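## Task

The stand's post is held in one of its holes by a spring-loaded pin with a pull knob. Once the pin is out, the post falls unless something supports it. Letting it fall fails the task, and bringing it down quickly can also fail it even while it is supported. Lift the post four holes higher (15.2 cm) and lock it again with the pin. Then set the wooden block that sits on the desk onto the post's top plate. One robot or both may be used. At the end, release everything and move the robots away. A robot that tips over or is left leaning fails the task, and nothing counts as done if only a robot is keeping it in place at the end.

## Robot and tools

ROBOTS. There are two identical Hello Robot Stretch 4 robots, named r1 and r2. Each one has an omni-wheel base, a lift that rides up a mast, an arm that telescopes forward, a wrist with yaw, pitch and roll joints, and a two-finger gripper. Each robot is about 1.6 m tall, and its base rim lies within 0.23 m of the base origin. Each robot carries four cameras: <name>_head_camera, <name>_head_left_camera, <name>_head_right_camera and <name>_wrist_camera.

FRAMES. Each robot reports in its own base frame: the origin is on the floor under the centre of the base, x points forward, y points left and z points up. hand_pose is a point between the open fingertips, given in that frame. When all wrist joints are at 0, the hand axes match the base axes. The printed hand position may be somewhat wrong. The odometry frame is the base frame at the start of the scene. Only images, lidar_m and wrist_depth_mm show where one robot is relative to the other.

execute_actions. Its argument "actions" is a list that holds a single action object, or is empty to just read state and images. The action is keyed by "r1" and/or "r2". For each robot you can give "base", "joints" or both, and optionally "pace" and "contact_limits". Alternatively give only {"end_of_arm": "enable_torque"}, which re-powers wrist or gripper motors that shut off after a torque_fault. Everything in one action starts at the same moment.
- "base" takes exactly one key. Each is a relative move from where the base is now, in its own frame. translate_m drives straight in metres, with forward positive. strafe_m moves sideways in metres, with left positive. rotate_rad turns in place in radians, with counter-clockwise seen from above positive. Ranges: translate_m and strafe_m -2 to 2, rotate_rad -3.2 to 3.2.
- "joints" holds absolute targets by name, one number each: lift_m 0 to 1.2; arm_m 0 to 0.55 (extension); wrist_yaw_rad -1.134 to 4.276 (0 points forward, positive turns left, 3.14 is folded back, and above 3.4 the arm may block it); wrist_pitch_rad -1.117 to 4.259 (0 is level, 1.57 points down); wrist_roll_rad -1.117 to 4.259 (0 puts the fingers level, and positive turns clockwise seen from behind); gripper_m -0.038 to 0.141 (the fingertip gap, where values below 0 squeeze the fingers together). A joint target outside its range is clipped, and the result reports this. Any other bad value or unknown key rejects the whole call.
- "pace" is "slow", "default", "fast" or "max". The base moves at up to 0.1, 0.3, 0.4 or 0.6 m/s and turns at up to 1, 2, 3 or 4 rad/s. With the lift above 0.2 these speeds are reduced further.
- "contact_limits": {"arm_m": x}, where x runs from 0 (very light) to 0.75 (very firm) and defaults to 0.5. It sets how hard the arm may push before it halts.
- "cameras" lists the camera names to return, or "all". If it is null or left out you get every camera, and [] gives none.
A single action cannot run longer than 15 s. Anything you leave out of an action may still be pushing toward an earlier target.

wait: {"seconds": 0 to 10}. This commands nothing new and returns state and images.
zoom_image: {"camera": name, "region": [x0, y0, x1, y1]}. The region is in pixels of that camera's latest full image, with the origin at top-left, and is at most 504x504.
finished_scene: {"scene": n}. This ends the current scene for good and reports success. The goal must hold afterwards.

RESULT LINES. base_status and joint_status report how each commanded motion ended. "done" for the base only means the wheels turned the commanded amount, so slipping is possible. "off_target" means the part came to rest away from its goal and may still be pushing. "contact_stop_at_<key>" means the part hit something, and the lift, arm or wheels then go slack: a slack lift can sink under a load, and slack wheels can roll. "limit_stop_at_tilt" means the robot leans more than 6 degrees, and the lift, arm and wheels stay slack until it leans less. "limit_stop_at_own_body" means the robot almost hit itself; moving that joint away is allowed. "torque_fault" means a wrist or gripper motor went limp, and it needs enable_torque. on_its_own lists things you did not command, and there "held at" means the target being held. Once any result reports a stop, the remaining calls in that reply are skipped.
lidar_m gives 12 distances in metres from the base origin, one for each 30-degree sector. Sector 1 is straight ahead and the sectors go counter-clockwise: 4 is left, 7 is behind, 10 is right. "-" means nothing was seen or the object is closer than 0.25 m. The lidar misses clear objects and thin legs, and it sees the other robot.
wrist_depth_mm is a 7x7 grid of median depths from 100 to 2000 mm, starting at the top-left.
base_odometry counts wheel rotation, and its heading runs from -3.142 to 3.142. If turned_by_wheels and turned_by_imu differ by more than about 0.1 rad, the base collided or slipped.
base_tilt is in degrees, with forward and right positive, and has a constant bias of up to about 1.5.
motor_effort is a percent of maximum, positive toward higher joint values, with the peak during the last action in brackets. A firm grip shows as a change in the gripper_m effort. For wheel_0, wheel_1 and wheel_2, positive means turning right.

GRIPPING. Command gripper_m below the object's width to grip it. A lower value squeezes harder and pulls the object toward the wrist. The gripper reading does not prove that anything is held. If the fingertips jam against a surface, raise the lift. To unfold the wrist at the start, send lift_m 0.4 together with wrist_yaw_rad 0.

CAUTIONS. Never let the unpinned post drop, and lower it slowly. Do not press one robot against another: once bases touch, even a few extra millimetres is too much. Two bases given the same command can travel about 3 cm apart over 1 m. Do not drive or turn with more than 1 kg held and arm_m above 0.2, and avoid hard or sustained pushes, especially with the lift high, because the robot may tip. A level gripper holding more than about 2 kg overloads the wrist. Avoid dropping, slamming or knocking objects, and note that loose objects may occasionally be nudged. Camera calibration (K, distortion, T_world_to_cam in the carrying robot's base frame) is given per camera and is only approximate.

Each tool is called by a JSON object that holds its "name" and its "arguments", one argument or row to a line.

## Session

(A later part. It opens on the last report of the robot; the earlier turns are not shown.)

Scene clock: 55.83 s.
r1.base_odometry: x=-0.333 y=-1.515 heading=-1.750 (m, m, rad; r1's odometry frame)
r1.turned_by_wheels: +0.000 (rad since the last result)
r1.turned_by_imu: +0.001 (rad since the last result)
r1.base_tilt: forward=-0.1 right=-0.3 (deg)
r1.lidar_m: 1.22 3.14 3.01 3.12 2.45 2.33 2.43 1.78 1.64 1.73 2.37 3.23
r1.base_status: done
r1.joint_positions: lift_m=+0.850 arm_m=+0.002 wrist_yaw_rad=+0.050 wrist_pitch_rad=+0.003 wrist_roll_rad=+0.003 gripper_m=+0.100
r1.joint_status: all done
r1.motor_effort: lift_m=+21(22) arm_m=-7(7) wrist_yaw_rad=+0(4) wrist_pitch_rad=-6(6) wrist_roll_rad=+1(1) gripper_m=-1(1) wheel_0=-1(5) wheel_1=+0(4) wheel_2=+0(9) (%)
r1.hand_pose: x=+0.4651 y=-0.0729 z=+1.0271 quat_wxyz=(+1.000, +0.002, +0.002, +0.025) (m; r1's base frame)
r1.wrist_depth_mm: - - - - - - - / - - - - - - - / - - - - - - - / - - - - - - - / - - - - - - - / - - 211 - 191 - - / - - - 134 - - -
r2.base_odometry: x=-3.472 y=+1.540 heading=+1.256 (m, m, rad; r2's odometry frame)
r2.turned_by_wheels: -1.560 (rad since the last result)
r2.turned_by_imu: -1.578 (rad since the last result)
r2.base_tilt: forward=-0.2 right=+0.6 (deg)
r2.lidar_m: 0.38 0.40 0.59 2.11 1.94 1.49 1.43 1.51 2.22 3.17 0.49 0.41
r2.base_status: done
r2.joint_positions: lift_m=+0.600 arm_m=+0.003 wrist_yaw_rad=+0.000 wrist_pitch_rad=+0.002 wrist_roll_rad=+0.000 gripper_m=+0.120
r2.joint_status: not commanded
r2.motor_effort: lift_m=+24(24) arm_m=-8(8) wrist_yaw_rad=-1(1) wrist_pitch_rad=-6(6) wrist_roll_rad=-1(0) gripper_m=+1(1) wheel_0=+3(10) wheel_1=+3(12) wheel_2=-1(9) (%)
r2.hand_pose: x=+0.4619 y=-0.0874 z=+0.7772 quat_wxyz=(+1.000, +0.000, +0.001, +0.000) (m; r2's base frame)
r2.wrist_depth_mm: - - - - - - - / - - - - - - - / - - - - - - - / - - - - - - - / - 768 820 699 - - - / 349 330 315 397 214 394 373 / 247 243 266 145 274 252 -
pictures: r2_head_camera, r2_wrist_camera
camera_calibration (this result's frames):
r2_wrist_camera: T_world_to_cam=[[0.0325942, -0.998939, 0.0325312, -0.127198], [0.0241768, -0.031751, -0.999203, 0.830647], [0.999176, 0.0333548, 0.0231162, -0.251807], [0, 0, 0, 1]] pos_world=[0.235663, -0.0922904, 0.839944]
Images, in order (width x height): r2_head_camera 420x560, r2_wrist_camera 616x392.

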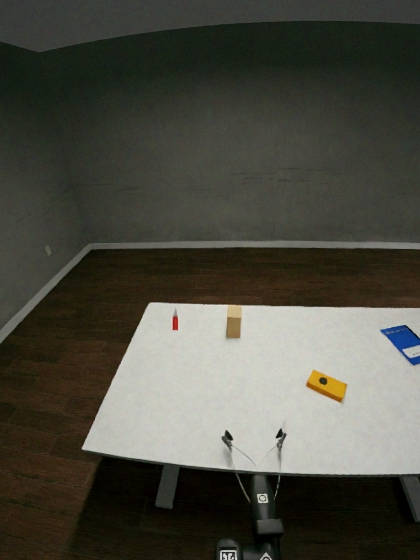

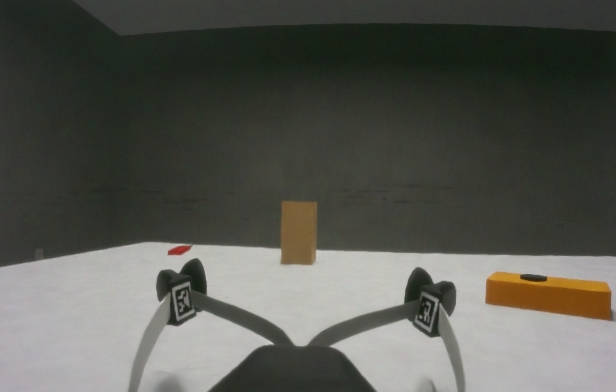

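{"name": "execute_actions", "arguments": {
  "actions": [
    {"r2": {"base": {"rotate_rad": 0.031}, "joints": {"arm_m": 0.44}, "pace": "fast"}}
  ],
  "cameras": ["r2_head_camera", "r2_wrist_camera"]
}}

Scene clock: 58.50 s.
r1.base_odometry: x=-0.333 y=-1.515 heading=-1.750 (m, m, rad; r1's odometry frame)
r1.turned_by_wheels: +0.000 (rad since the last result)
r1.turned_by_imu: +0.000 (rad since the last result)
r1.base_tilt: forward=-0.1 right=-0.3 (deg)
r1.lidar_m: 1.19 3.16 3.02 3.11 2.45 2.36 2.44 1.79 1.67 1.74 2.37 3.21
r1.base_status: not commanded
r1.joint_positions: lift_m=+0.850 arm_m=+0.002 wrist_yaw_rad=+0.050 wrist_pitch_rad=+0.003 wrist_roll_rad=+0.003 gripper_m=+0.100
r1.joint_status: not commanded
r1.motor_effort: lift_m=+21(21) arm_m=-7(7) wrist_yaw_rad=+0(0) wrist_pitch_rad=-5(5) wrist_roll_rad=+1(1) gripper_m=+1(0) wheel_0=-1(1) wheel_1=+0(0) wheel_2=+0(0) (%)
r1.hand_pose: x=+0.4651 y=-0.0729 z=+1.0271 quat_wxyz=(+1.000, +0.002, +0.002, +0.025) (m; r1's base frame)
r1.wrist_depth_mm: - - - - - - - / - - - - - - - / - - - - - - - / - - - - - - - / - - - - - - - / - - 211 - 191 - - / - - - 134 - - -
r2.base_odometry: x=-3.472 y=+1.540 heading=+1.287 (m, m, rad; r2's odometry frame)
r2.turned_by_wheels: +0.031 (rad since the last result)
r2.turned_by_imu: +0.030 (rad since the last result)
r2.base_tilt: forward=-0.2 right=+0.7 (deg)
r2.lidar_m: 0.37 0.42 2.14 2.12 1.90 1.47 1.44 1.53 2.32 1.06 0.49 0.39
r2.base_status: done
r2.joint_positions: lift_m=+0.600 arm_m=+0.438 wrist_yaw_rad=+0.000 wrist_pitch_rad=+0.002 wrist_roll_rad=+0.000 gripper_m=+0.120
r2.joint_status: all done
r2.motor_effort: lift_m=+24(24) arm_m=+9(10) wrist_yaw_rad=-1(2) wrist_pitch_rad=-6(6) wrist_roll_rad=+0(0) gripper_m=+3(4) wheel_0=-4(8) wheel_1=-3(4) wheel_2=+2(8) (%)
r2.hand_pose: x=+0.8979 y=-0.0874 z=+0.7772 quat_wxyz=(+1.000, +0.000, +0.001, +0.000) (m; r2's base frame)
r2.wrist_depth_mm: - - - - - - - / - - - - - - - / - - - - - - - / - - - 251 - - - / - - - 247 - - - / 336 324 250 246 214 389 - / 242 238 260 145 270 247 -
pictures: r2_head_camera, r2_wrist_camera
camera_calibration (this result's frames):
r2_wrist_camera: T_world_to_cam=[[0.0328224, -0.998933, 0.0325029, -0.141525], [0.0241908, -0.0317168, -0.999204, 0.820101], [0.999168, 0.0335826, 0.023124, -0.687398], [0, 0, 0, 1]] pos_world=[0.671633, -0.092278, 0.839944]
Images, in order (width x height): r2_head_camera 420x560, r2_wrist_camera 616x392.

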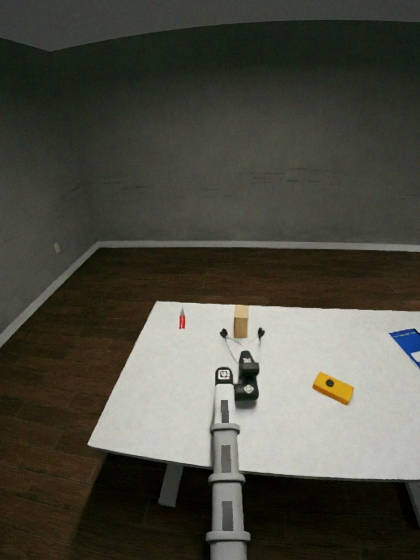

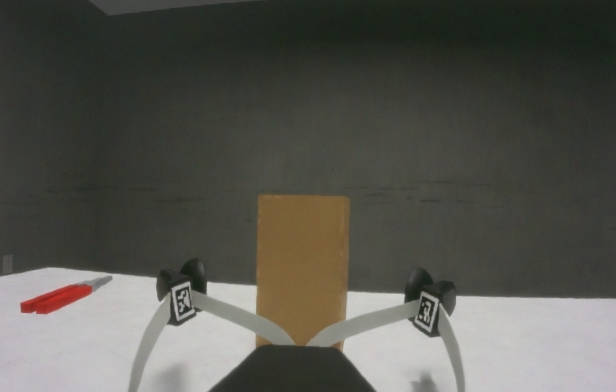

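{"name": "execute_actions", "arguments": {
  "actions": [
    {"r2": {"joints": {"arm_m": 0.502}}}
  ],
  "cameras": []
}}

{"name": "execute_actions", "arguments": {
  "actions": [
    {"r2": {"joints": {"gripper_m": 0.025}}}
  ],
  "cameras": []
}}

{"name": "execute_actions", "arguments": {
  "actions": [
    {"r2": {"joints": {"lift_m": 0.66}}}
  ],
  "cameras": ["r2_head_camera", "r2_wrist_camera"]
}}

Scene clock: 62.50 s.
r1.base_odometry: x=-0.333 y=-1.515 heading=-1.750 (m, m, rad; r1's odometry frame)
r1.turned_by_wheels: +0.000 (rad since the last result)
r1.turned_by_imu: +0.000 (rad since the last result)
r1.base_tilt: forward=-0.1 right=-0.3 (deg)
r1.lidar_m: 1.22 3.16 3.01 3.10 2.46 2.33 2.42 1.79 1.67 1.74 2.37 3.22
r1.base_status: not commanded
r1.joint_positions: lift_m=+0.850 arm_m=+0.002 wrist_yaw_rad=+0.050 wrist_pitch_rad=+0.003 wrist_roll_rad=+0.003 gripper_m=+0.100
r1.joint_status: not commanded
r1.motor_effort: lift_m=+21(21) arm_m=-7(7) wrist_yaw_rad=+0(0) wrist_pitch_rad=-7(7) wrist_roll_rad=+1(0) gripper_m=+0(1) wheel_0=-1(1) wheel_1=+0(0) wheel_2=+0(0) (%)
r1.hand_pose: x=+0.4651 y=-0.0729 z=+1.0271 quat_wxyz=(+1.000, +0.002, +0.002, +0.025) (m; r1's base frame)
r1.wrist_depth_mm: - - - - - - - / - - - - - - - / - - - - - - - / - - - - - - - / - - - - - - - / - - 211 - 192 - - / - - - 134 - - -
r2.base_odometry: x=-3.472 y=+1.540 heading=+1.287 (m, m, rad; r2's odometry frame)
r2.turned_by_wheels: +0.000 (rad since the last result)
r2.turned_by_imu: -0.001 (rad since the last result)
r2.base_tilt: forward=-0.2 right=+0.6 (deg)
r2.lidar_m: 0.37 0.41 2.15 2.11 1.87 1.47 1.45 1.53 2.33 1.06 0.50 0.38
r2.base_status: not commanded
r2.joint_positions: lift_m=+0.600 arm_m=+0.500 wrist_yaw_rad=+0.000 wrist_pitch_rad=+0.002 wrist_roll_rad=+0.000 gripper_m=+0.120
r2.joint_status: all done
r2.motor_effort: lift_m=+24(24) arm_m=+9(7) wrist_yaw_rad=-1(0) wrist_pitch_rad=-6(5) wrist_roll_rad=+1(0) gripper_m=-1(2) wheel_0=-4(4) wheel_1=-2(3) wheel_2=+1(1) (%)
r2.hand_pose: x=+0.9599 y=-0.0874 z=+0.7772 quat_wxyz=(+1.000, +0.000, +0.001, +0.000) (m; r2's base frame)
r2.wrist_depth_mm: - - - - - - - / - - - - - - - / - - - - - - - / - - - 187 - - - / - - - 184 - - - / 342 324 193 183 215 - - / 242 238 246 145 268 247 -
pictures: none
No camera images: the call's "cameras" was empty. Leave "cameras" out to get every camera's image.

Scene clock: 64.33 s.
r1.base_odometry: x=-0.333 y=-1.515 heading=-1.750 (m, m, rad; r1's odometry frame)
r1.turned_by_wheels: +0.000 (rad since the last result)
r1.turned_by_imu: +0.000 (rad since the last result)
r1.base_tilt: forward=-0.2 right=-0.3 (deg)
r1.lidar_m: 1.22 3.14 3.00 3.10 2.44 2.33 2.43 1.80 1.68 1.75 2.37 3.23
r1.base_status: not commanded
r1.joint_positions: lift_m=+0.850 arm_m=+0.002 wrist_yaw_rad=+0.050 wrist_pitch_rad=+0.003 wrist_roll_rad=+0.003 gripper_m=+0.100
r1.joint_status: not commanded
r1.motor_effort: lift_m=+21(21) arm_m=-7(7) wrist_yaw_rad=+0(0) wrist_pitch_rad=-6(5) wrist_roll_rad=+1(1) gripper_m=-1(2) wheel_0=-1(1) wheel_1=+0(1) wheel_2=+0(0) (%)
r1.hand_pose: x=+0.4651 y=-0.0729 z=+1.0271 quat_wxyz=(+1.000, +0.002, +0.002, +0.025) (m; r1's base frame)
r1.wrist_depth_mm: - - - - - - - / - - - - - - - / - - - - - - - / - - - - - - - / - - - - - - - / - - 210 - 191 - - / - - - 135 - - -
r2.base_odometry: x=-3.472 y=+1.540 heading=+1.287 (m, m, rad; r2's odometry frame)
r2.turned_by_wheels: +0.000 (rad since the last result)
r2.turned_by_imu: +0.000 (rad since the last result)
r2.base_tilt: forward=+0.0 right=+0.7 (deg)
r2.lidar_m: 0.38 0.42 2.13 2.10 1.86 1.48 1.44 1.53 2.29 1.06 0.49 0.37
r2.base_status: not commanded
r2.joint_positions: lift_m=+0.600 arm_m=+0.501 wrist_yaw_rad=+0.000 wrist_pitch_rad=+0.002 wrist_roll_rad=+0.000 gripper_m=+0.025
r2.joint_status: all done
r2.motor_effort: lift_m=+24(24) arm_m=+8(9) wrist_yaw_rad=-1(1) wrist_pitch_rad=-6(6) wrist_roll_rad=+0(0) gripper_m=-18(22) wheel_0=-4(4) wheel_1=-3(2) wheel_2=+1(1) (%)
r2.hand_pose: x=+0.9599 y=-0.0874 z=+0.7772 quat_wxyz=(+1.000, +0.000, +0.001, +0.000) (m; r2's base frame)
r2.wrist_depth_mm: - - - - - - - / - - - - - - - / - - - - - - - / - - - 175 - - - / - - - 174 - - - / 343 362 185 173 191 - - / 243 230 245 140 251 246 -
pictures: none
No camera images: the call's "cameras" was empty. Leave "cameras" out to get every camera's image.

Scene clock: 65.50 s.
r1.base_odometry: x=-0.333 y=-1.515 heading=-1.750 (m, m, rad; r1's odometry frame)
r1.turned_by_wheels: +0.000 (rad since the last result)
r1.turned_by_imu: +0.000 (rad since the last result)
r1.base_tilt: forward=-0.2 right=-0.4 (deg)
r1.lidar_m: 1.22 3.15 3.01 3.10 2.44 2.32 2.42 1.79 1.68 1.73 2.38 3.23
r1.base_status: not commanded
r1.joint_positions: lift_m=+0.850 arm_m=+0.002 wrist_yaw_rad=+0.050 wrist_pitch_rad=+0.003 wrist_roll_rad=+0.003 gripper_m=+0.100
r1.joint_status: not commanded
r1.motor_effort: lift_m=+21(21) arm_m=-7(7) wrist_yaw_rad=+1(0) wrist_pitch_rad=-7(5) wrist_roll_rad=+1(0) gripper_m=-2(2) wheel_0=-1(1) wheel_1=+1(1) wheel_2=+0(0) (%)
r1.hand_pose: x=+0.4651 y=-0.0729 z=+1.0271 quat_wxyz=(+1.000, +0.002, +0.002, +0.025) (m; r1's base frame)
r1.wrist_depth_mm: - - - - - - - / - - - - - - - / - - - - - - - / - - - - - - - / - - - - - - - / - - 211 - 192 - - / - - - 134 - - -
r2.base_odometry: x=-3.472 y=+1.540 heading=+1.287 (m, m, rad; r2's odometry frame)
r2.turned_by_wheels: +0.000 (rad since the last result)
r2.turned_by_imu: +0.000 (rad since the last result)
r2.base_tilt: forward=-0.3 right=+0.6 (deg)
r2.lidar_m: 0.37 0.42 2.15 2.10 1.88 1.48 1.45 1.52 2.29 1.06 0.49 0.36
r2.base_status: not commanded
r2.joint_positions: lift_m=+0.659 arm_m=+0.501 wrist_yaw_rad=+0.000 wrist_pitch_rad=+0.006 wrist_roll_rad=+0.000 gripper_m=+0.025
r2.joint_status: all done
r2.motor_effort: lift_m=+27(28) arm_m=+9(9) wrist_yaw_rad=-1(1) wrist_pitch_rad=-16(18) wrist_roll_rad=+0(1) gripper_m=-19(18) wheel_0=-4(4) wheel_1=-3(3) wheel_2=+1(2) (%)
r2.hand_pose: x=+0.9599 y=-0.0874 z=+0.8358 quat_wxyz=(+1.000, +0.000, +0.003, +0.000) (m; r2's base frame)
r2.wrist_depth_mm: - - - - - - - / - - - - - - - / - - - - - - - / - - - 175 - - - / - - - 173 - - - / - - 183 173 193 - - / 355 343 364 140 373 366 -
pictures: r2_head_camera, r2_wrist_camera
camera_calibration (this result's frames):
r2_wrist_camera: T_world_to_cam=[[0.0329373, -0.998933, 0.0323754, -0.145473], [0.0202803, -0.0317183, -0.999291, 0.881011], [0.999252, 0.0335705, 0.019214, -0.747533], [0, 0, 0, 1]] pos_world=[0.733898, -0.0922786, 0.899459]
Images, in order (width x height): r2_head_camera 420x560, r2_wrist_camera 616x392.

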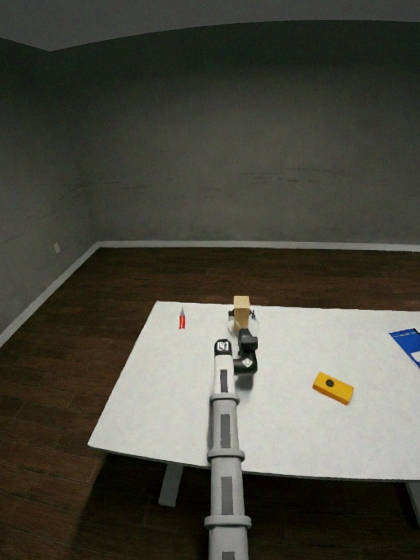

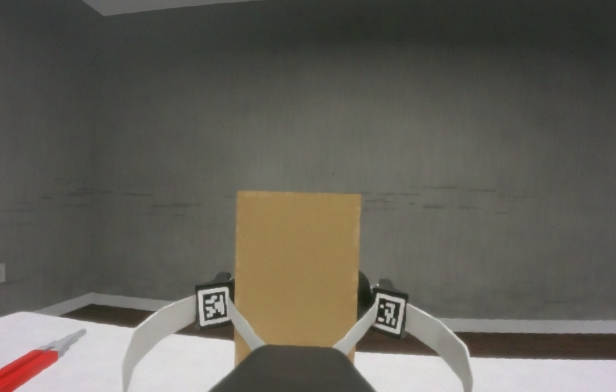

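{"name": "execute_actions", "arguments": {
  "actions": [
    {"r2": {"base": {"strafe_m": -2.0}, "joints": {"arm_m": 0.005}, "pace": "max"}}
  ],
  "cameras": ["r2_head_right_camera"]
}}

Scene clock: 72.27 s.
r1.base_odometry: x=-0.333 y=-1.515 heading=-1.750 (m, m, rad; r1's odometry frame)
r1.turned_by_wheels: +0.000 (rad since the last result)
r1.turned_by_imu: -0.001 (rad since the last result)
r1.base_tilt: forward=-0.1 right=-0.4 (deg)
r1.lidar_m: 1.23 3.15 3.01 3.12 2.46 2.34 2.41 1.78 1.66 1.73 2.38 3.23
r1.base_status: not commanded
r1.joint_positions: lift_m=+0.850 arm_m=+0.002 wrist_yaw_rad=+0.050 wrist_pitch_rad=+0.003 wrist_roll_rad=+0.003 gripper_m=+0.100
r1.joint_status: not commanded
r1.motor_effort: lift_m=+21(21) arm_m=-7(7) wrist_yaw_rad=+0(0) wrist_pitch_rad=-7(6) wrist_roll_rad=+0(1) gripper_m=-2(1) wheel_0=-1(1) wheel_1=+0(1) wheel_2=+0(0) (%)
r1.hand_pose: x=+0.4651 y=-0.0729 z=+1.0271 quat_wxyz=(+1.000, +0.002, +0.002, +0.025) (m; r1's base frame)
r1.wrist_depth_mm: - - - - - - - / - - - - - - - / - - - - - - - / - - - - - - - / - - - - - - - / - - 211 - 191 - - / - - - 134 - - -
r2.base_odometry: x=-1.552 y=+0.979 heading=+1.287 (m, m, rad; r2's odometry frame)
r2.turned_by_wheels: +0.000 (rad since the last result)
r2.turned_by_imu: -0.009 (rad since the last result)
r2.base_tilt: forward=-0.2 right=+0.6 (deg)
r2.lidar_m: 3.09 1.22 0.97 1.03 2.13 1.69 1.64 1.77 2.62 4.61 1.22 3.15
r2.base_status: done
r2.joint_positions: lift_m=+0.659 arm_m=+0.006 wrist_yaw_rad=+0.000 wrist_pitch_rad=+0.006 wrist_roll_rad=+0.000 gripper_m=+0.025
r2.joint_status: all done
r2.motor_effort: lift_m=+26(27) arm_m=-8(8) wrist_yaw_rad=+1(2) wrist_pitch_rad=-17(18) wrist_roll_rad=-2(0) gripper_m=-19(19) wheel_0=+2(18) wheel_1=+0(17) wheel_2=+1(0) (%)
r2.hand_pose: x=+0.4659 y=-0.0874 z=+0.8359 quat_wxyz=(+1.000, +0.000, +0.003, +0.000) (m; r2's base frame)
r2.wrist_depth_mm: - - - - - - - / - - - - - - - / - - - - - - - / - - - 175 - - - / - - - 174 - - - / - - 184 173 194 - - / 1921 1808 1921 140 1921 1921 -
pictures: r2_head_right_camera
Images, in order (width x height): r2_head_right_camera 420x672.

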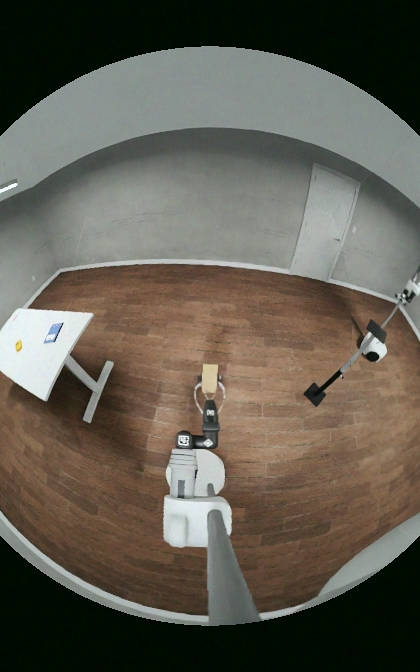

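{"name": "execute_actions", "arguments": {
  "actions": [
    {"r2": {"base": {"strafe_m": -1.06}, "joints": {"lift_m": 0.89}, "pace": "max"}}
  ],
  "cameras": ["r2_head_camera", "r2_wrist_camera", "r1_wrist_camera"]
}}

Scene clock: 76.40 s.
r1.base_odometry: x=-0.333 y=-1.515 heading=-1.750 (m, m, rad; r1's odometry frame)
r1.turned_by_wheels: +0.000 (rad since the last result)
r1.turned_by_imu: +0.000 (rad since the last result)
r1.base_tilt: forward=-0.2 right=-0.4 (deg)
r1.lidar_m: 1.21 1.49 3.01 3.11 2.46 2.34 2.43 1.77 1.67 1.76 2.34 3.23
r1.base_status: not commanded
r1.joint_positions: lift_m=+0.850 arm_m=+0.002 wrist_yaw_rad=+0.050 wrist_pitch_rad=+0.003 wrist_roll_rad=+0.003 gripper_m=+0.100
r1.joint_status: not commanded
r1.motor_effort: lift_m=+21(21) arm_m=-7(7) wrist_yaw_rad=+0(0) wrist_pitch_rad=-5(6) wrist_roll_rad=+2(1) gripper_m=-1(1) wheel_0=-1(1) wheel_1=+0(1) wheel_2=+0(0) (%)
r1.hand_pose: x=+0.4651 y=-0.0729 z=+1.0271 quat_wxyz=(+1.000, +0.002, +0.002, +0.025) (m; r1's base frame)
r1.wrist_depth_mm: - - - - - - - / - - - - - - - / - - - - - - - / - - 1430 - - - - / - - - - - - - / - - 211 - 193 - - / - - - 135 - - -
r2.base_odometry: x=-0.534 y=+0.683 heading=+1.287 (m, m, rad; r2's odometry frame)
r2.turned_by_wheels: +0.000 (rad since the last result)
r2.turned_by_imu: -0.005 (rad since the last result)
r2.base_tilt: forward=-0.3 right=+0.5 (deg)
r2.lidar_m: 0.46 3.19 2.05 2.01 2.30 1.78 1.74 1.88 2.75 3.54 1.53 0.66
r2.base_status: done
r2.joint_positions: lift_m=+0.890 arm_m=+0.006 wrist_yaw_rad=+0.000 wrist_pitch_rad=+0.006 wrist_roll_rad=+0.000 gripper_m=+0.025
r2.joint_status: all done
r2.motor_effort: lift_m=+25(29) arm_m=-8(8) wrist_yaw_rad=+1(3) wrist_pitch_rad=-18(20) wrist_roll_rad=+0(1) gripper_m=-18(19) wheel_0=-1(16) wheel_1=+1(15) wheel_2=+0(1) (%)
r2.hand_pose: x=+0.4659 y=-0.0874 z=+1.0659 quat_wxyz=(+1.000, +0.000, +0.003, +0.000) (m; r2's base frame)
r2.wrist_depth_mm: - - - - - - - / - - - - - - - / - - - - - - - / - - - 175 - - - / - - - 174 - - - / - - 184 173 193 - - / - - - 140 - - -
pictures: r1_wrist_camera, r2_head_camera, r2_wrist_camera
camera_calibration (this result's frames):
r1_wrist_camera: T_world_to_cam=[[0.0544005, -0.998118, 0.0283161, -0.129668], [0.0133836, -0.0276267, -0.999529, 1.07659], [0.99843, 0.0547538, 0.0118555, -0.246705], [0, 0, 0, 1]] pos_world=[0.238962, -0.0861734, 1.08268]
r2_wrist_camera: T_world_to_cam=[[0.0328874, -0.998935, 0.0323713, -0.136639], [0.0201569, -0.0317193, -0.999294, 1.12102], [0.999256, 0.0335166, 0.0190923, -0.258165], [0, 0, 0, 1]] pos_world=[0.23987, -0.092282, 1.12958]
Images, in order (width x height): r1_wrist_camera 616x392, r2_head_camera 420x560, r2_wrist_camera 616x392.

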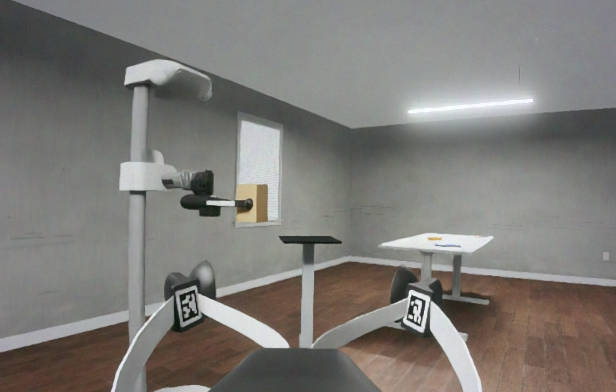

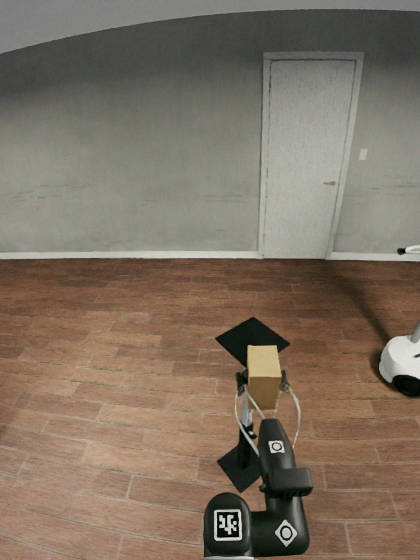

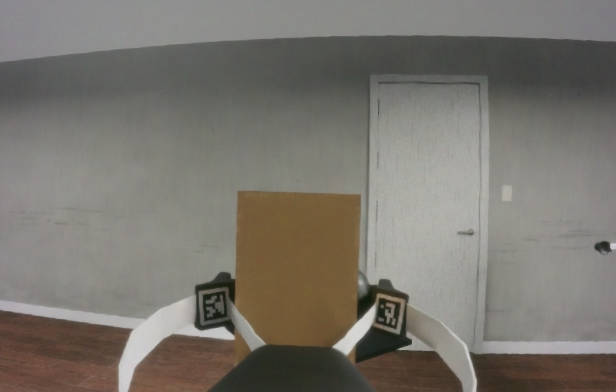

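{"name": "execute_actions", "arguments": {
  "actions": [
    {"r2": {"base": {"strafe_m": -0.012}, "joints": {"arm_m": 0.197, "lift_m": 0.875}}}
  ],
  "cameras": ["r2_head_camera", "r1_head_camera", "r1_wrist_camera"]
}}

{"name": "zoom_image", "arguments": {
  "camera": "r1_wrist_camera",
  "region": [230, 170, 370, 270]
}}

{"name": "zoom_image", "arguments": {
  "camera": "r2_head_camera",
  "region": [190, 270, 320, 400]
}}

Scene clock: 79.17 s.
r1.base_odometry: x=-0.333 y=-1.515 heading=-1.750 (m, m, rad; r1's odometry frame)
r1.turned_by_wheels: +0.000 (rad since the last result)
r1.turned_by_imu: +0.000 (rad since the last result)
r1.base_tilt: forward=-0.2 right=-0.4 (deg)
r1.lidar_m: 1.22 1.51 3.00 3.12 2.45 2.33 2.41 1.79 1.67 1.76 2.39 3.23
r1.base_status: not commanded
r1.joint_positions: lift_m=+0.850 arm_m=+0.002 wrist_yaw_rad=+0.050 wrist_pitch_rad=+0.003 wrist_roll_rad=+0.003 gripper_m=+0.100
r1.joint_status: not commanded
r1.motor_effort: lift_m=+21(21) arm_m=-7(7) wrist_yaw_rad=+0(0) wrist_pitch_rad=-8(4) wrist_roll_rad=+1(1) gripper_m=-1(0) wheel_0=-1(1) wheel_1=+0(0) wheel_2=+0(0) (%)
r1.hand_pose: x=+0.4651 y=-0.0729 z=+1.0271 quat_wxyz=(+1.000, +0.002, +0.002, +0.025) (m; r1's base frame)
r1.wrist_depth_mm: - - - - - - - / - - - - - - - / - - - - - - - / - - - - - - - / - - - - - - - / - - 211 - 192 - - / - - - 135 - - -
r2.base_odometry: x=-0.523 y=+0.679 heading=+1.287 (m, m, rad; r2's odometry frame)
r2.turned_by_wheels: +0.000 (rad since the last result)
r2.turned_by_imu: -0.001 (rad since the last result)
r2.base_tilt: forward=-0.2 right=+0.6 (deg)
r2.lidar_m: 0.60 3.18 2.07 2.05 2.30 1.78 1.76 1.88 2.73 3.54 1.52 0.63
r2.base_status: done
r2.joint_positions: lift_m=+0.875 arm_m=+0.195 wrist_yaw_rad=+0.000 wrist_pitch_rad=+0.006 wrist_roll_rad=+0.000 gripper_m=+0.025
r2.joint_status: all done
r2.motor_effort: lift_m=+16(24) arm_m=+9(12) wrist_yaw_rad=-1(2) wrist_pitch_rad=-18(18) wrist_roll_rad=+0(1) gripper_m=-17(16) wheel_0=+5(11) wheel_1=-4(11) wheel_2=+0(1) (%)
r2.hand_pose: x=+0.6549 y=-0.0874 z=+1.0518 quat_wxyz=(+1.000, +0.000, +0.003, +0.000) (m; r2's base frame)
r2.wrist_depth_mm: - - - - - - - / - - - - - - - / - - - - - - - / - - - 175 - - - / - - - 174 - - - / - - 183 173 192 - - / - - - 140 - - -
pictures: r1_head_camera, r1_wrist_camera, r2_head_camera
camera_calibration (this result's frames):
r1_wrist_camera: T_world_to_cam=[[0.0544004, -0.998118, 0.0283163, -0.129668], [0.0133835, -0.0276269, -0.999529, 1.07659], [0.99843, 0.0547537, 0.0118554, -0.246704], [0, 0, 0, 1]] pos_world=[0.238962, -0.0861734, 1.08268]
Images, in order (width x height): r1_head_camera 420x560, r1_wrist_camera 616x392, r2_head_camera 420x560.

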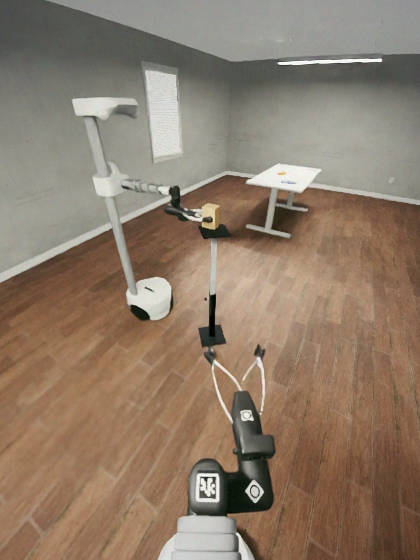

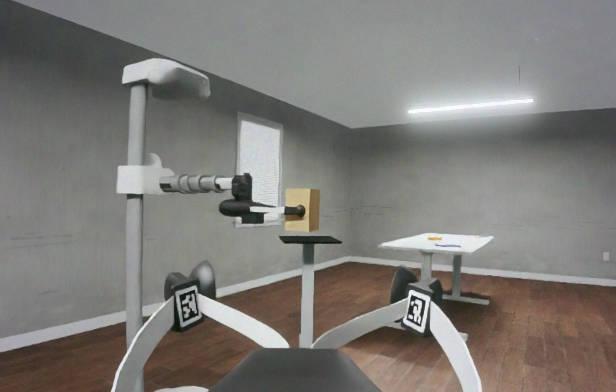

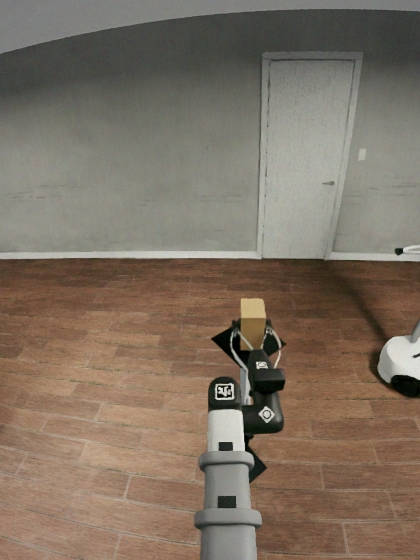

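Region (230, 170, 370, 270) of r1_wrist_camera's 616x392 image, scaled by 3.600; it fills the top 360 rows of this view, and the rest is white.

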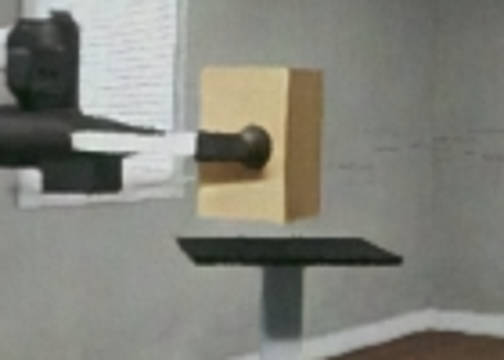

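Region (190, 270, 320, 400) of r2_head_camera's 420x560 image, scaled by 3.877, with more detail than that image has.

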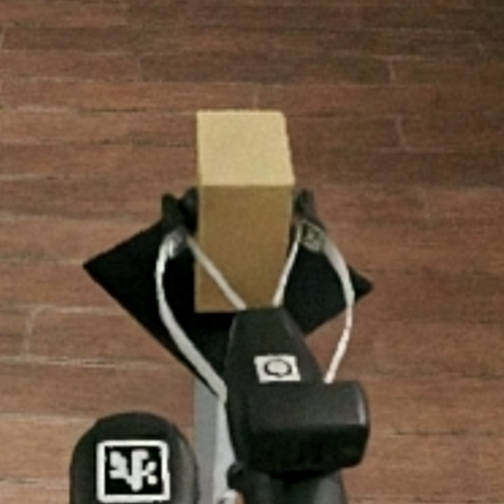

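{"name": "execute_actions", "arguments": {
  "actions": [
    {"r2": {"joints": {"arm_m": 0.215, "lift_m": 0.858}, "pace": "slow"}}
  ],
  "cameras": ["r1_wrist_camera"]
}}

{"name": "zoom_image", "arguments": {
  "camera": "r1_wrist_camera",
  "region": [230, 170, 370, 270]
}}

Scene clock: 80.97 s.
r1.base_odometry: x=-0.333 y=-1.515 heading=-1.750 (m, m, rad; r1's odometry frame)
r1.turned_by_wheels: +0.000 (rad since the last result)
r1.turned_by_imu: +0.000 (rad since the last result)
r1.base_tilt: forward=-0.1 right=-0.4 (deg)
r1.lidar_m: 1.23 1.53 3.00 3.12 2.46 2.34 2.43 1.79 1.67 1.74 2.39 3.23
r1.base_status: not commanded
r1.joint_positions: lift_m=+0.850 arm_m=+0.002 wrist_yaw_rad=+0.050 wrist_pitch_rad=+0.003 wrist_roll_rad=+0.003 gripper_m=+0.100
r1.joint_status: not commanded
r1.motor_effort: lift_m=+21(21) arm_m=-7(7) wrist_yaw_rad=+0(0) wrist_pitch_rad=-7(6) wrist_roll_rad=+1(1) gripper_m=+0(1) wheel_0=-1(1) wheel_1=+0(0) wheel_2=+0(0) (%)
r1.hand_pose: x=+0.4651 y=-0.0729 z=+1.0271 quat_wxyz=(+1.000, +0.002, +0.002, +0.025) (m; r1's base frame)
r1.wrist_depth_mm: - - - - - - - / - - - - - - - / - - - - - - - / - - - - - - - / - - - - - - - / - - 211 - 192 - - / - - - 134 - - -
r2.base_odometry: x=-0.523 y=+0.679 heading=+1.287 (m, m, rad; r2's odometry frame)
r2.turned_by_wheels: +0.000 (rad since the last result)
r2.turned_by_imu: +0.000 (rad since the last result)
r2.base_tilt: forward=-0.1 right=+0.4 (deg)
r2.lidar_m: 0.60 3.19 2.06 2.04 2.31 1.79 1.75 1.87 2.78 3.54 1.52 1.35
r2.base_status: not commanded
r2.joint_positions: lift_m=+0.858 arm_m=+0.213 wrist_yaw_rad=+0.000 wrist_pitch_rad=+0.006 wrist_roll_rad=+0.000 gripper_m=+0.025
r2.joint_status: all done
r2.motor_effort: lift_m=+15(15) arm_m=+9(8) wrist_yaw_rad=-1(2) wrist_pitch_rad=-17(17) wrist_roll_rad=+1(0) gripper_m=-19(18) wheel_0=+5(5) wheel_1=-4(4) wheel_2=+0(0) (%)
r2.hand_pose: x=+0.6729 y=-0.0874 z=+1.0348 quat_wxyz=(+1.000, +0.000, +0.003, +0.000) (m; r2's base frame)
r2.wrist_depth_mm: - - - - - - - / - - - - - - - / - - - - - - - / - - - 175 - - - / - - - 174 - - - / - - 183 173 193 - - / - - 259 140 - - -
pictures: r1_wrist_camera
camera_calibration (this result's frames):
r1_wrist_camera: T_world_to_cam=[[0.0544002, -0.998118, 0.0283163, -0.129668], [0.0133836, -0.0276269, -0.999529, 1.07659], [0.99843, 0.0547535, 0.0118555, -0.246705], [0, 0, 0, 1]] pos_world=[0.238962, -0.0861734, 1.08268]
Images, in order (width x height): r1_wrist_camera 616x392.

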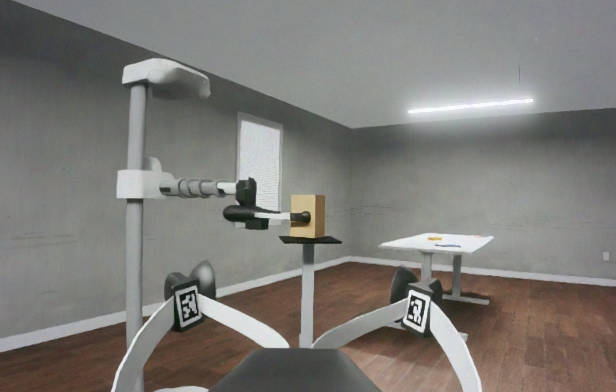

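Region (230, 170, 370, 270) of r1_wrist_camera's 616x392 image, scaled by 3.600; it fills the top 360 rows of this view, and the rest is white.

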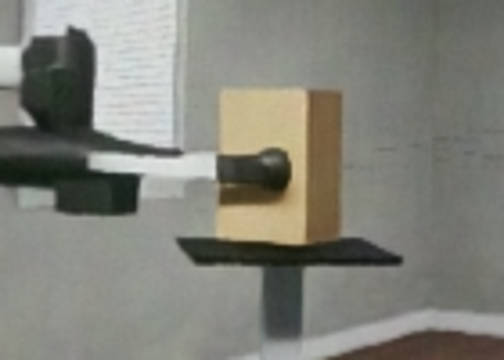

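{"name": "execute_actions", "arguments": {
  "actions": [
    {"r2": {"joints": {"lift_m": 0.851}, "pace": "slow"}}
  ],
  "cameras": []
}}

Scene clock: 81.90 s.
r1.base_odometry: x=-0.333 y=-1.515 heading=-1.750 (m, m, rad; r1's odometry frame)
r1.turned_by_wheels: +0.000 (rad since the last result)
r1.turned_by_imu: +0.000 (rad since the last result)
r1.base_tilt: forward=-0.1 right=-0.3 (deg)
r1.lidar_m: 1.22 1.52 3.02 3.11 2.45 2.32 2.42 1.80 1.64 1.74 2.37 3.20
r1.base_status: not commanded
r1.joint_positions: lift_m=+0.850 arm_m=+0.002 wrist_yaw_rad=+0.050 wrist_pitch_rad=+0.003 wrist_roll_rad=+0.003 gripper_m=+0.100
r1.joint_status: not commanded
r1.motor_effort: lift_m=+21(21) arm_m=-7(7) wrist_yaw_rad=+0(0) wrist_pitch_rad=-6(6) wrist_roll_rad=+1(1) gripper_m=+1(3) wheel_0=-1(1) wheel_1=+0(0) wheel_2=+0(0) (%)
r1.hand_pose: x=+0.4651 y=-0.0729 z=+1.0271 quat_wxyz=(+1.000, +0.002, +0.002, +0.025) (m; r1's base frame)
r1.wrist_depth_mm: - - - - - - - / - - - - - - - / - - - - - - - / - - - - - - - / - - - - - - - / - - 211 - 192 - - / - - - 134 - - -
r2.base_odometry: x=-0.523 y=+0.679 heading=+1.287 (m, m, rad; r2's odometry frame)
r2.turned_by_wheels: +0.000 (rad since the last result)
r2.turned_by_imu: +0.000 (rad since the last result)
r2.base_tilt: forward=-0.1 right=+0.7 (deg)
r2.lidar_m: 0.61 3.19 2.06 2.04 2.29 1.79 1.74 1.89 2.76 3.54 1.52 1.35
r2.base_status: not commanded
r2.joint_positions: lift_m=+0.851 arm_m=+0.213 wrist_yaw_rad=+0.000 wrist_pitch_rad=+0.006 wrist_roll_rad=+0.000 gripper_m=+0.025
r2.joint_status: all done
r2.motor_effort: lift_m=+15(13) arm_m=+9(9) wrist_yaw_rad=+0(1) wrist_pitch_rad=-15(17) wrist_roll_rad=+0(2) gripper_m=-17(18) wheel_0=+5(5) wheel_1=-4(4) wheel_2=+0(0) (%)
r2.hand_pose: x=+0.6729 y=-0.0874 z=+1.0280 quat_wxyz=(+1.000, +0.000, +0.003, +0.000) (m; r2's base frame)
r2.wrist_depth_mm: - - - - - - - / - - - - - - - / - - - - - - - / - - - 176 - - - / - - - 174 - - - / - - 184 174 193 - - / - - 245 140 - - -
pictures: none
No camera images: the call's "cameras" was empty. Leave "cameras" out to get every camera's image.

{"name": "execute_actions", "arguments": {
  "actions": [
    {"r2": {"joints": {"lift_m": 0.848, "gripper_m": 0.11}}}
  ],
  "cameras": []
}}

{"name": "execute_actions", "arguments": {
  "actions": [
    {"r2": {"base": {"translate_m": -0.3}, "joints": {"arm_m": 0.005}, "pace": "fast"}}
  ],
  "cameras": ["r1_wrist_camera", "r2_head_camera"]
}}

Scene clock: 84.07 s.
r1.base_odometry: x=-0.333 y=-1.515 heading=-1.750 (m, m, rad; r1's odometry frame)
r1.turned_by_wheels: +0.000 (rad since the last result)
r1.turned_by_imu: +0.000 (rad since the last result)
r1.base_tilt: forward=-0.1 right=-0.3 (deg)
r1.lidar_m: 1.22 1.51 3.00 3.11 2.45 2.33 2.43 1.80 1.66 1.74 2.36 3.23
r1.base_status: not commanded
r1.joint_positions: lift_m=+0.850 arm_m=+0.002 wrist_yaw_rad=+0.050 wrist_pitch_rad=+0.003 wrist_roll_rad=+0.003 gripper_m=+0.100
r1.joint_status: not commanded
r1.motor_effort: lift_m=+21(21) arm_m=-7(7) wrist_yaw_rad=+0(0) wrist_pitch_rad=-7(6) wrist_roll_rad=+1(1) gripper_m=-1(2) wheel_0=-1(1) wheel_1=+0(1) wheel_2=+0(0) (%)
r1.hand_pose: x=+0.4651 y=-0.0729 z=+1.0271 quat_wxyz=(+1.000, +0.002, +0.002, +0.025) (m; r1's base frame)
r1.wrist_depth_mm: - - - - - - - / - - - - - - - / - - - - - - - / - - - - - - - / - - - - - - - / - - 212 - 192 - - / - - - 134 - - -
r2.base_odometry: x=-0.523 y=+0.679 heading=+1.287 (m, m, rad; r2's odometry frame)
r2.turned_by_wheels: +0.000 (rad since the last result)
r2.turned_by_imu: +0.000 (rad since the last result)
r2.base_tilt: forward=-0.2 right=+0.5 (deg)
r2.lidar_m: 0.61 3.21 2.06 2.04 2.30 1.80 1.76 1.87 2.73 3.53 1.52 1.35
r2.base_status: not commanded
r2.joint_positions: lift_m=+0.848 arm_m=+0.213 wrist_yaw_rad=+0.000 wrist_pitch_rad=+0.002 wrist_roll_rad=+0.000 gripper_m=+0.110
r2.joint_status: all done
r2.motor_effort: lift_m=+14(15) arm_m=+9(9) wrist_yaw_rad=+0(1) wrist_pitch_rad=-5(15) wrist_roll_rad=-1(0) gripper_m=-1(19) wheel_0=+5(5) wheel_1=-4(4) wheel_2=+0(0) (%)
r2.hand_pose: x=+0.6729 y=-0.0874 z=+1.0261 quat_wxyz=(+1.000, +0.000, +0.001, +0.000) (m; r2's base frame)
r2.wrist_depth_mm: - - - - - - - / - - - - - - - / - - - - - - - / - - - 186 - - - / - - - 183 - - - / - - 195 182 195 - - / - - 244 142 - - -
pictures: none
No camera images: the call's "cameras" was empty. Leave "cameras" out to get every camera's image.

Scene clock: 86.23 s.
r1.base_odometry: x=-0.333 y=-1.515 heading=-1.750 (m, m, rad; r1's odometry frame)
r1.turned_by_wheels: +0.000 (rad since the last result)
r1.turned_by_imu: +0.000 (rad since the last result)
r1.base_tilt: forward=-0.2 right=-0.4 (deg)
r1.lidar_m: 1.23 1.48 3.00 3.11 2.46 2.33 2.41 1.79 1.66 1.72 2.38 3.23
r1.base_status: not commanded
r1.joint_positions: lift_m=+0.850 arm_m=+0.002 wrist_yaw_rad=+0.050 wrist_pitch_rad=+0.003 wrist_roll_rad=+0.003 gripper_m=+0.100
r1.joint_status: not commanded
r1.motor_effort: lift_m=+21(21) arm_m=-7(7) wrist_yaw_rad=+0(0) wrist_pitch_rad=-6(6) wrist_roll_rad=+1(1) gripper_m=-2(1) wheel_0=-1(1) wheel_1=+0(0) wheel_2=+0(0) (%)
r1.hand_pose: x=+0.4651 y=-0.0729 z=+1.0271 quat_wxyz=(+1.000, +0.002, +0.002, +0.025) (m; r1's base frame)
r1.wrist_depth_mm: - - - - - - - / - - - - - - - / - - - - - - - / - 1576 - - - - - / - - - - - - - / - - 211 - 192 - - / - - - 134 - - -
r2.base_odometry: x=-0.607 y=+0.391 heading=+1.286 (m, m, rad; r2's odometry frame)
r2.turned_by_wheels: +0.000 (rad since the last result)
r2.turned_by_imu: +0.000 (rad since the last result)
r2.base_tilt: forward=-0.3 right=+0.7 (deg)
r2.lidar_m: 0.83 3.53 2.09 2.16 1.92 1.48 1.44 1.56 2.28 3.50 1.79 1.57
r2.base_status: done
r2.joint_positions: lift_m=+0.848 arm_m=+0.006 wrist_yaw_rad=+0.000 wrist_pitch_rad=+0.003 wrist_roll_rad=+0.000 gripper_m=+0.110
r2.joint_status: all done
r2.motor_effort: lift_m=+15(14) arm_m=-8(8) wrist_yaw_rad=+0(2) wrist_pitch_rad=-7(7) wrist_roll_rad=+1(0) gripper_m=+0(1) wheel_0=-4(12) wheel_1=-2(10) wheel_2=+2(12) (%)
r2.hand_pose: x=+0.4659 y=-0.0875 z=+1.0259 quat_wxyz=(+1.000, +0.000, +0.001, +0.000) (m; r2's base frame)
r2.wrist_depth_mm: - - - - - - - / - - - - - - - / - - - - - - - / - - - - - - - / - - - - - - - / - - - - 204 - - / - - - 143 - - -
pictures: r1_wrist_camera, r2_head_camera
camera_calibration (this result's frames):
r1_wrist_camera: T_world_to_cam=[[0.0544004, -0.998118, 0.0283162, -0.129668], [0.0133834, -0.0276268, -0.999529, 1.07659], [0.99843, 0.0547537, 0.0118553, -0.246704], [0, 0, 0, 1]] pos_world=[0.238962, -0.0861734, 1.08268]
Images, in order (width x height): r1_wrist_camera 616x392, r2_head_camera 420x560.

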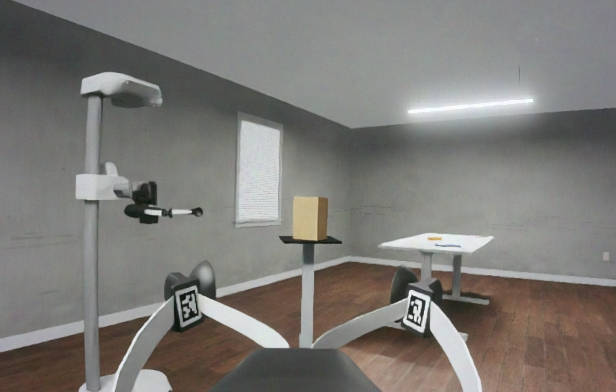

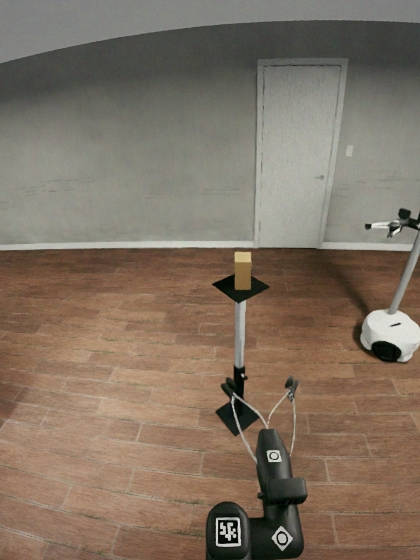

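{"name": "finished_scene", "arguments": {
  "scene": 1
}}

The scene is finished: the task was done.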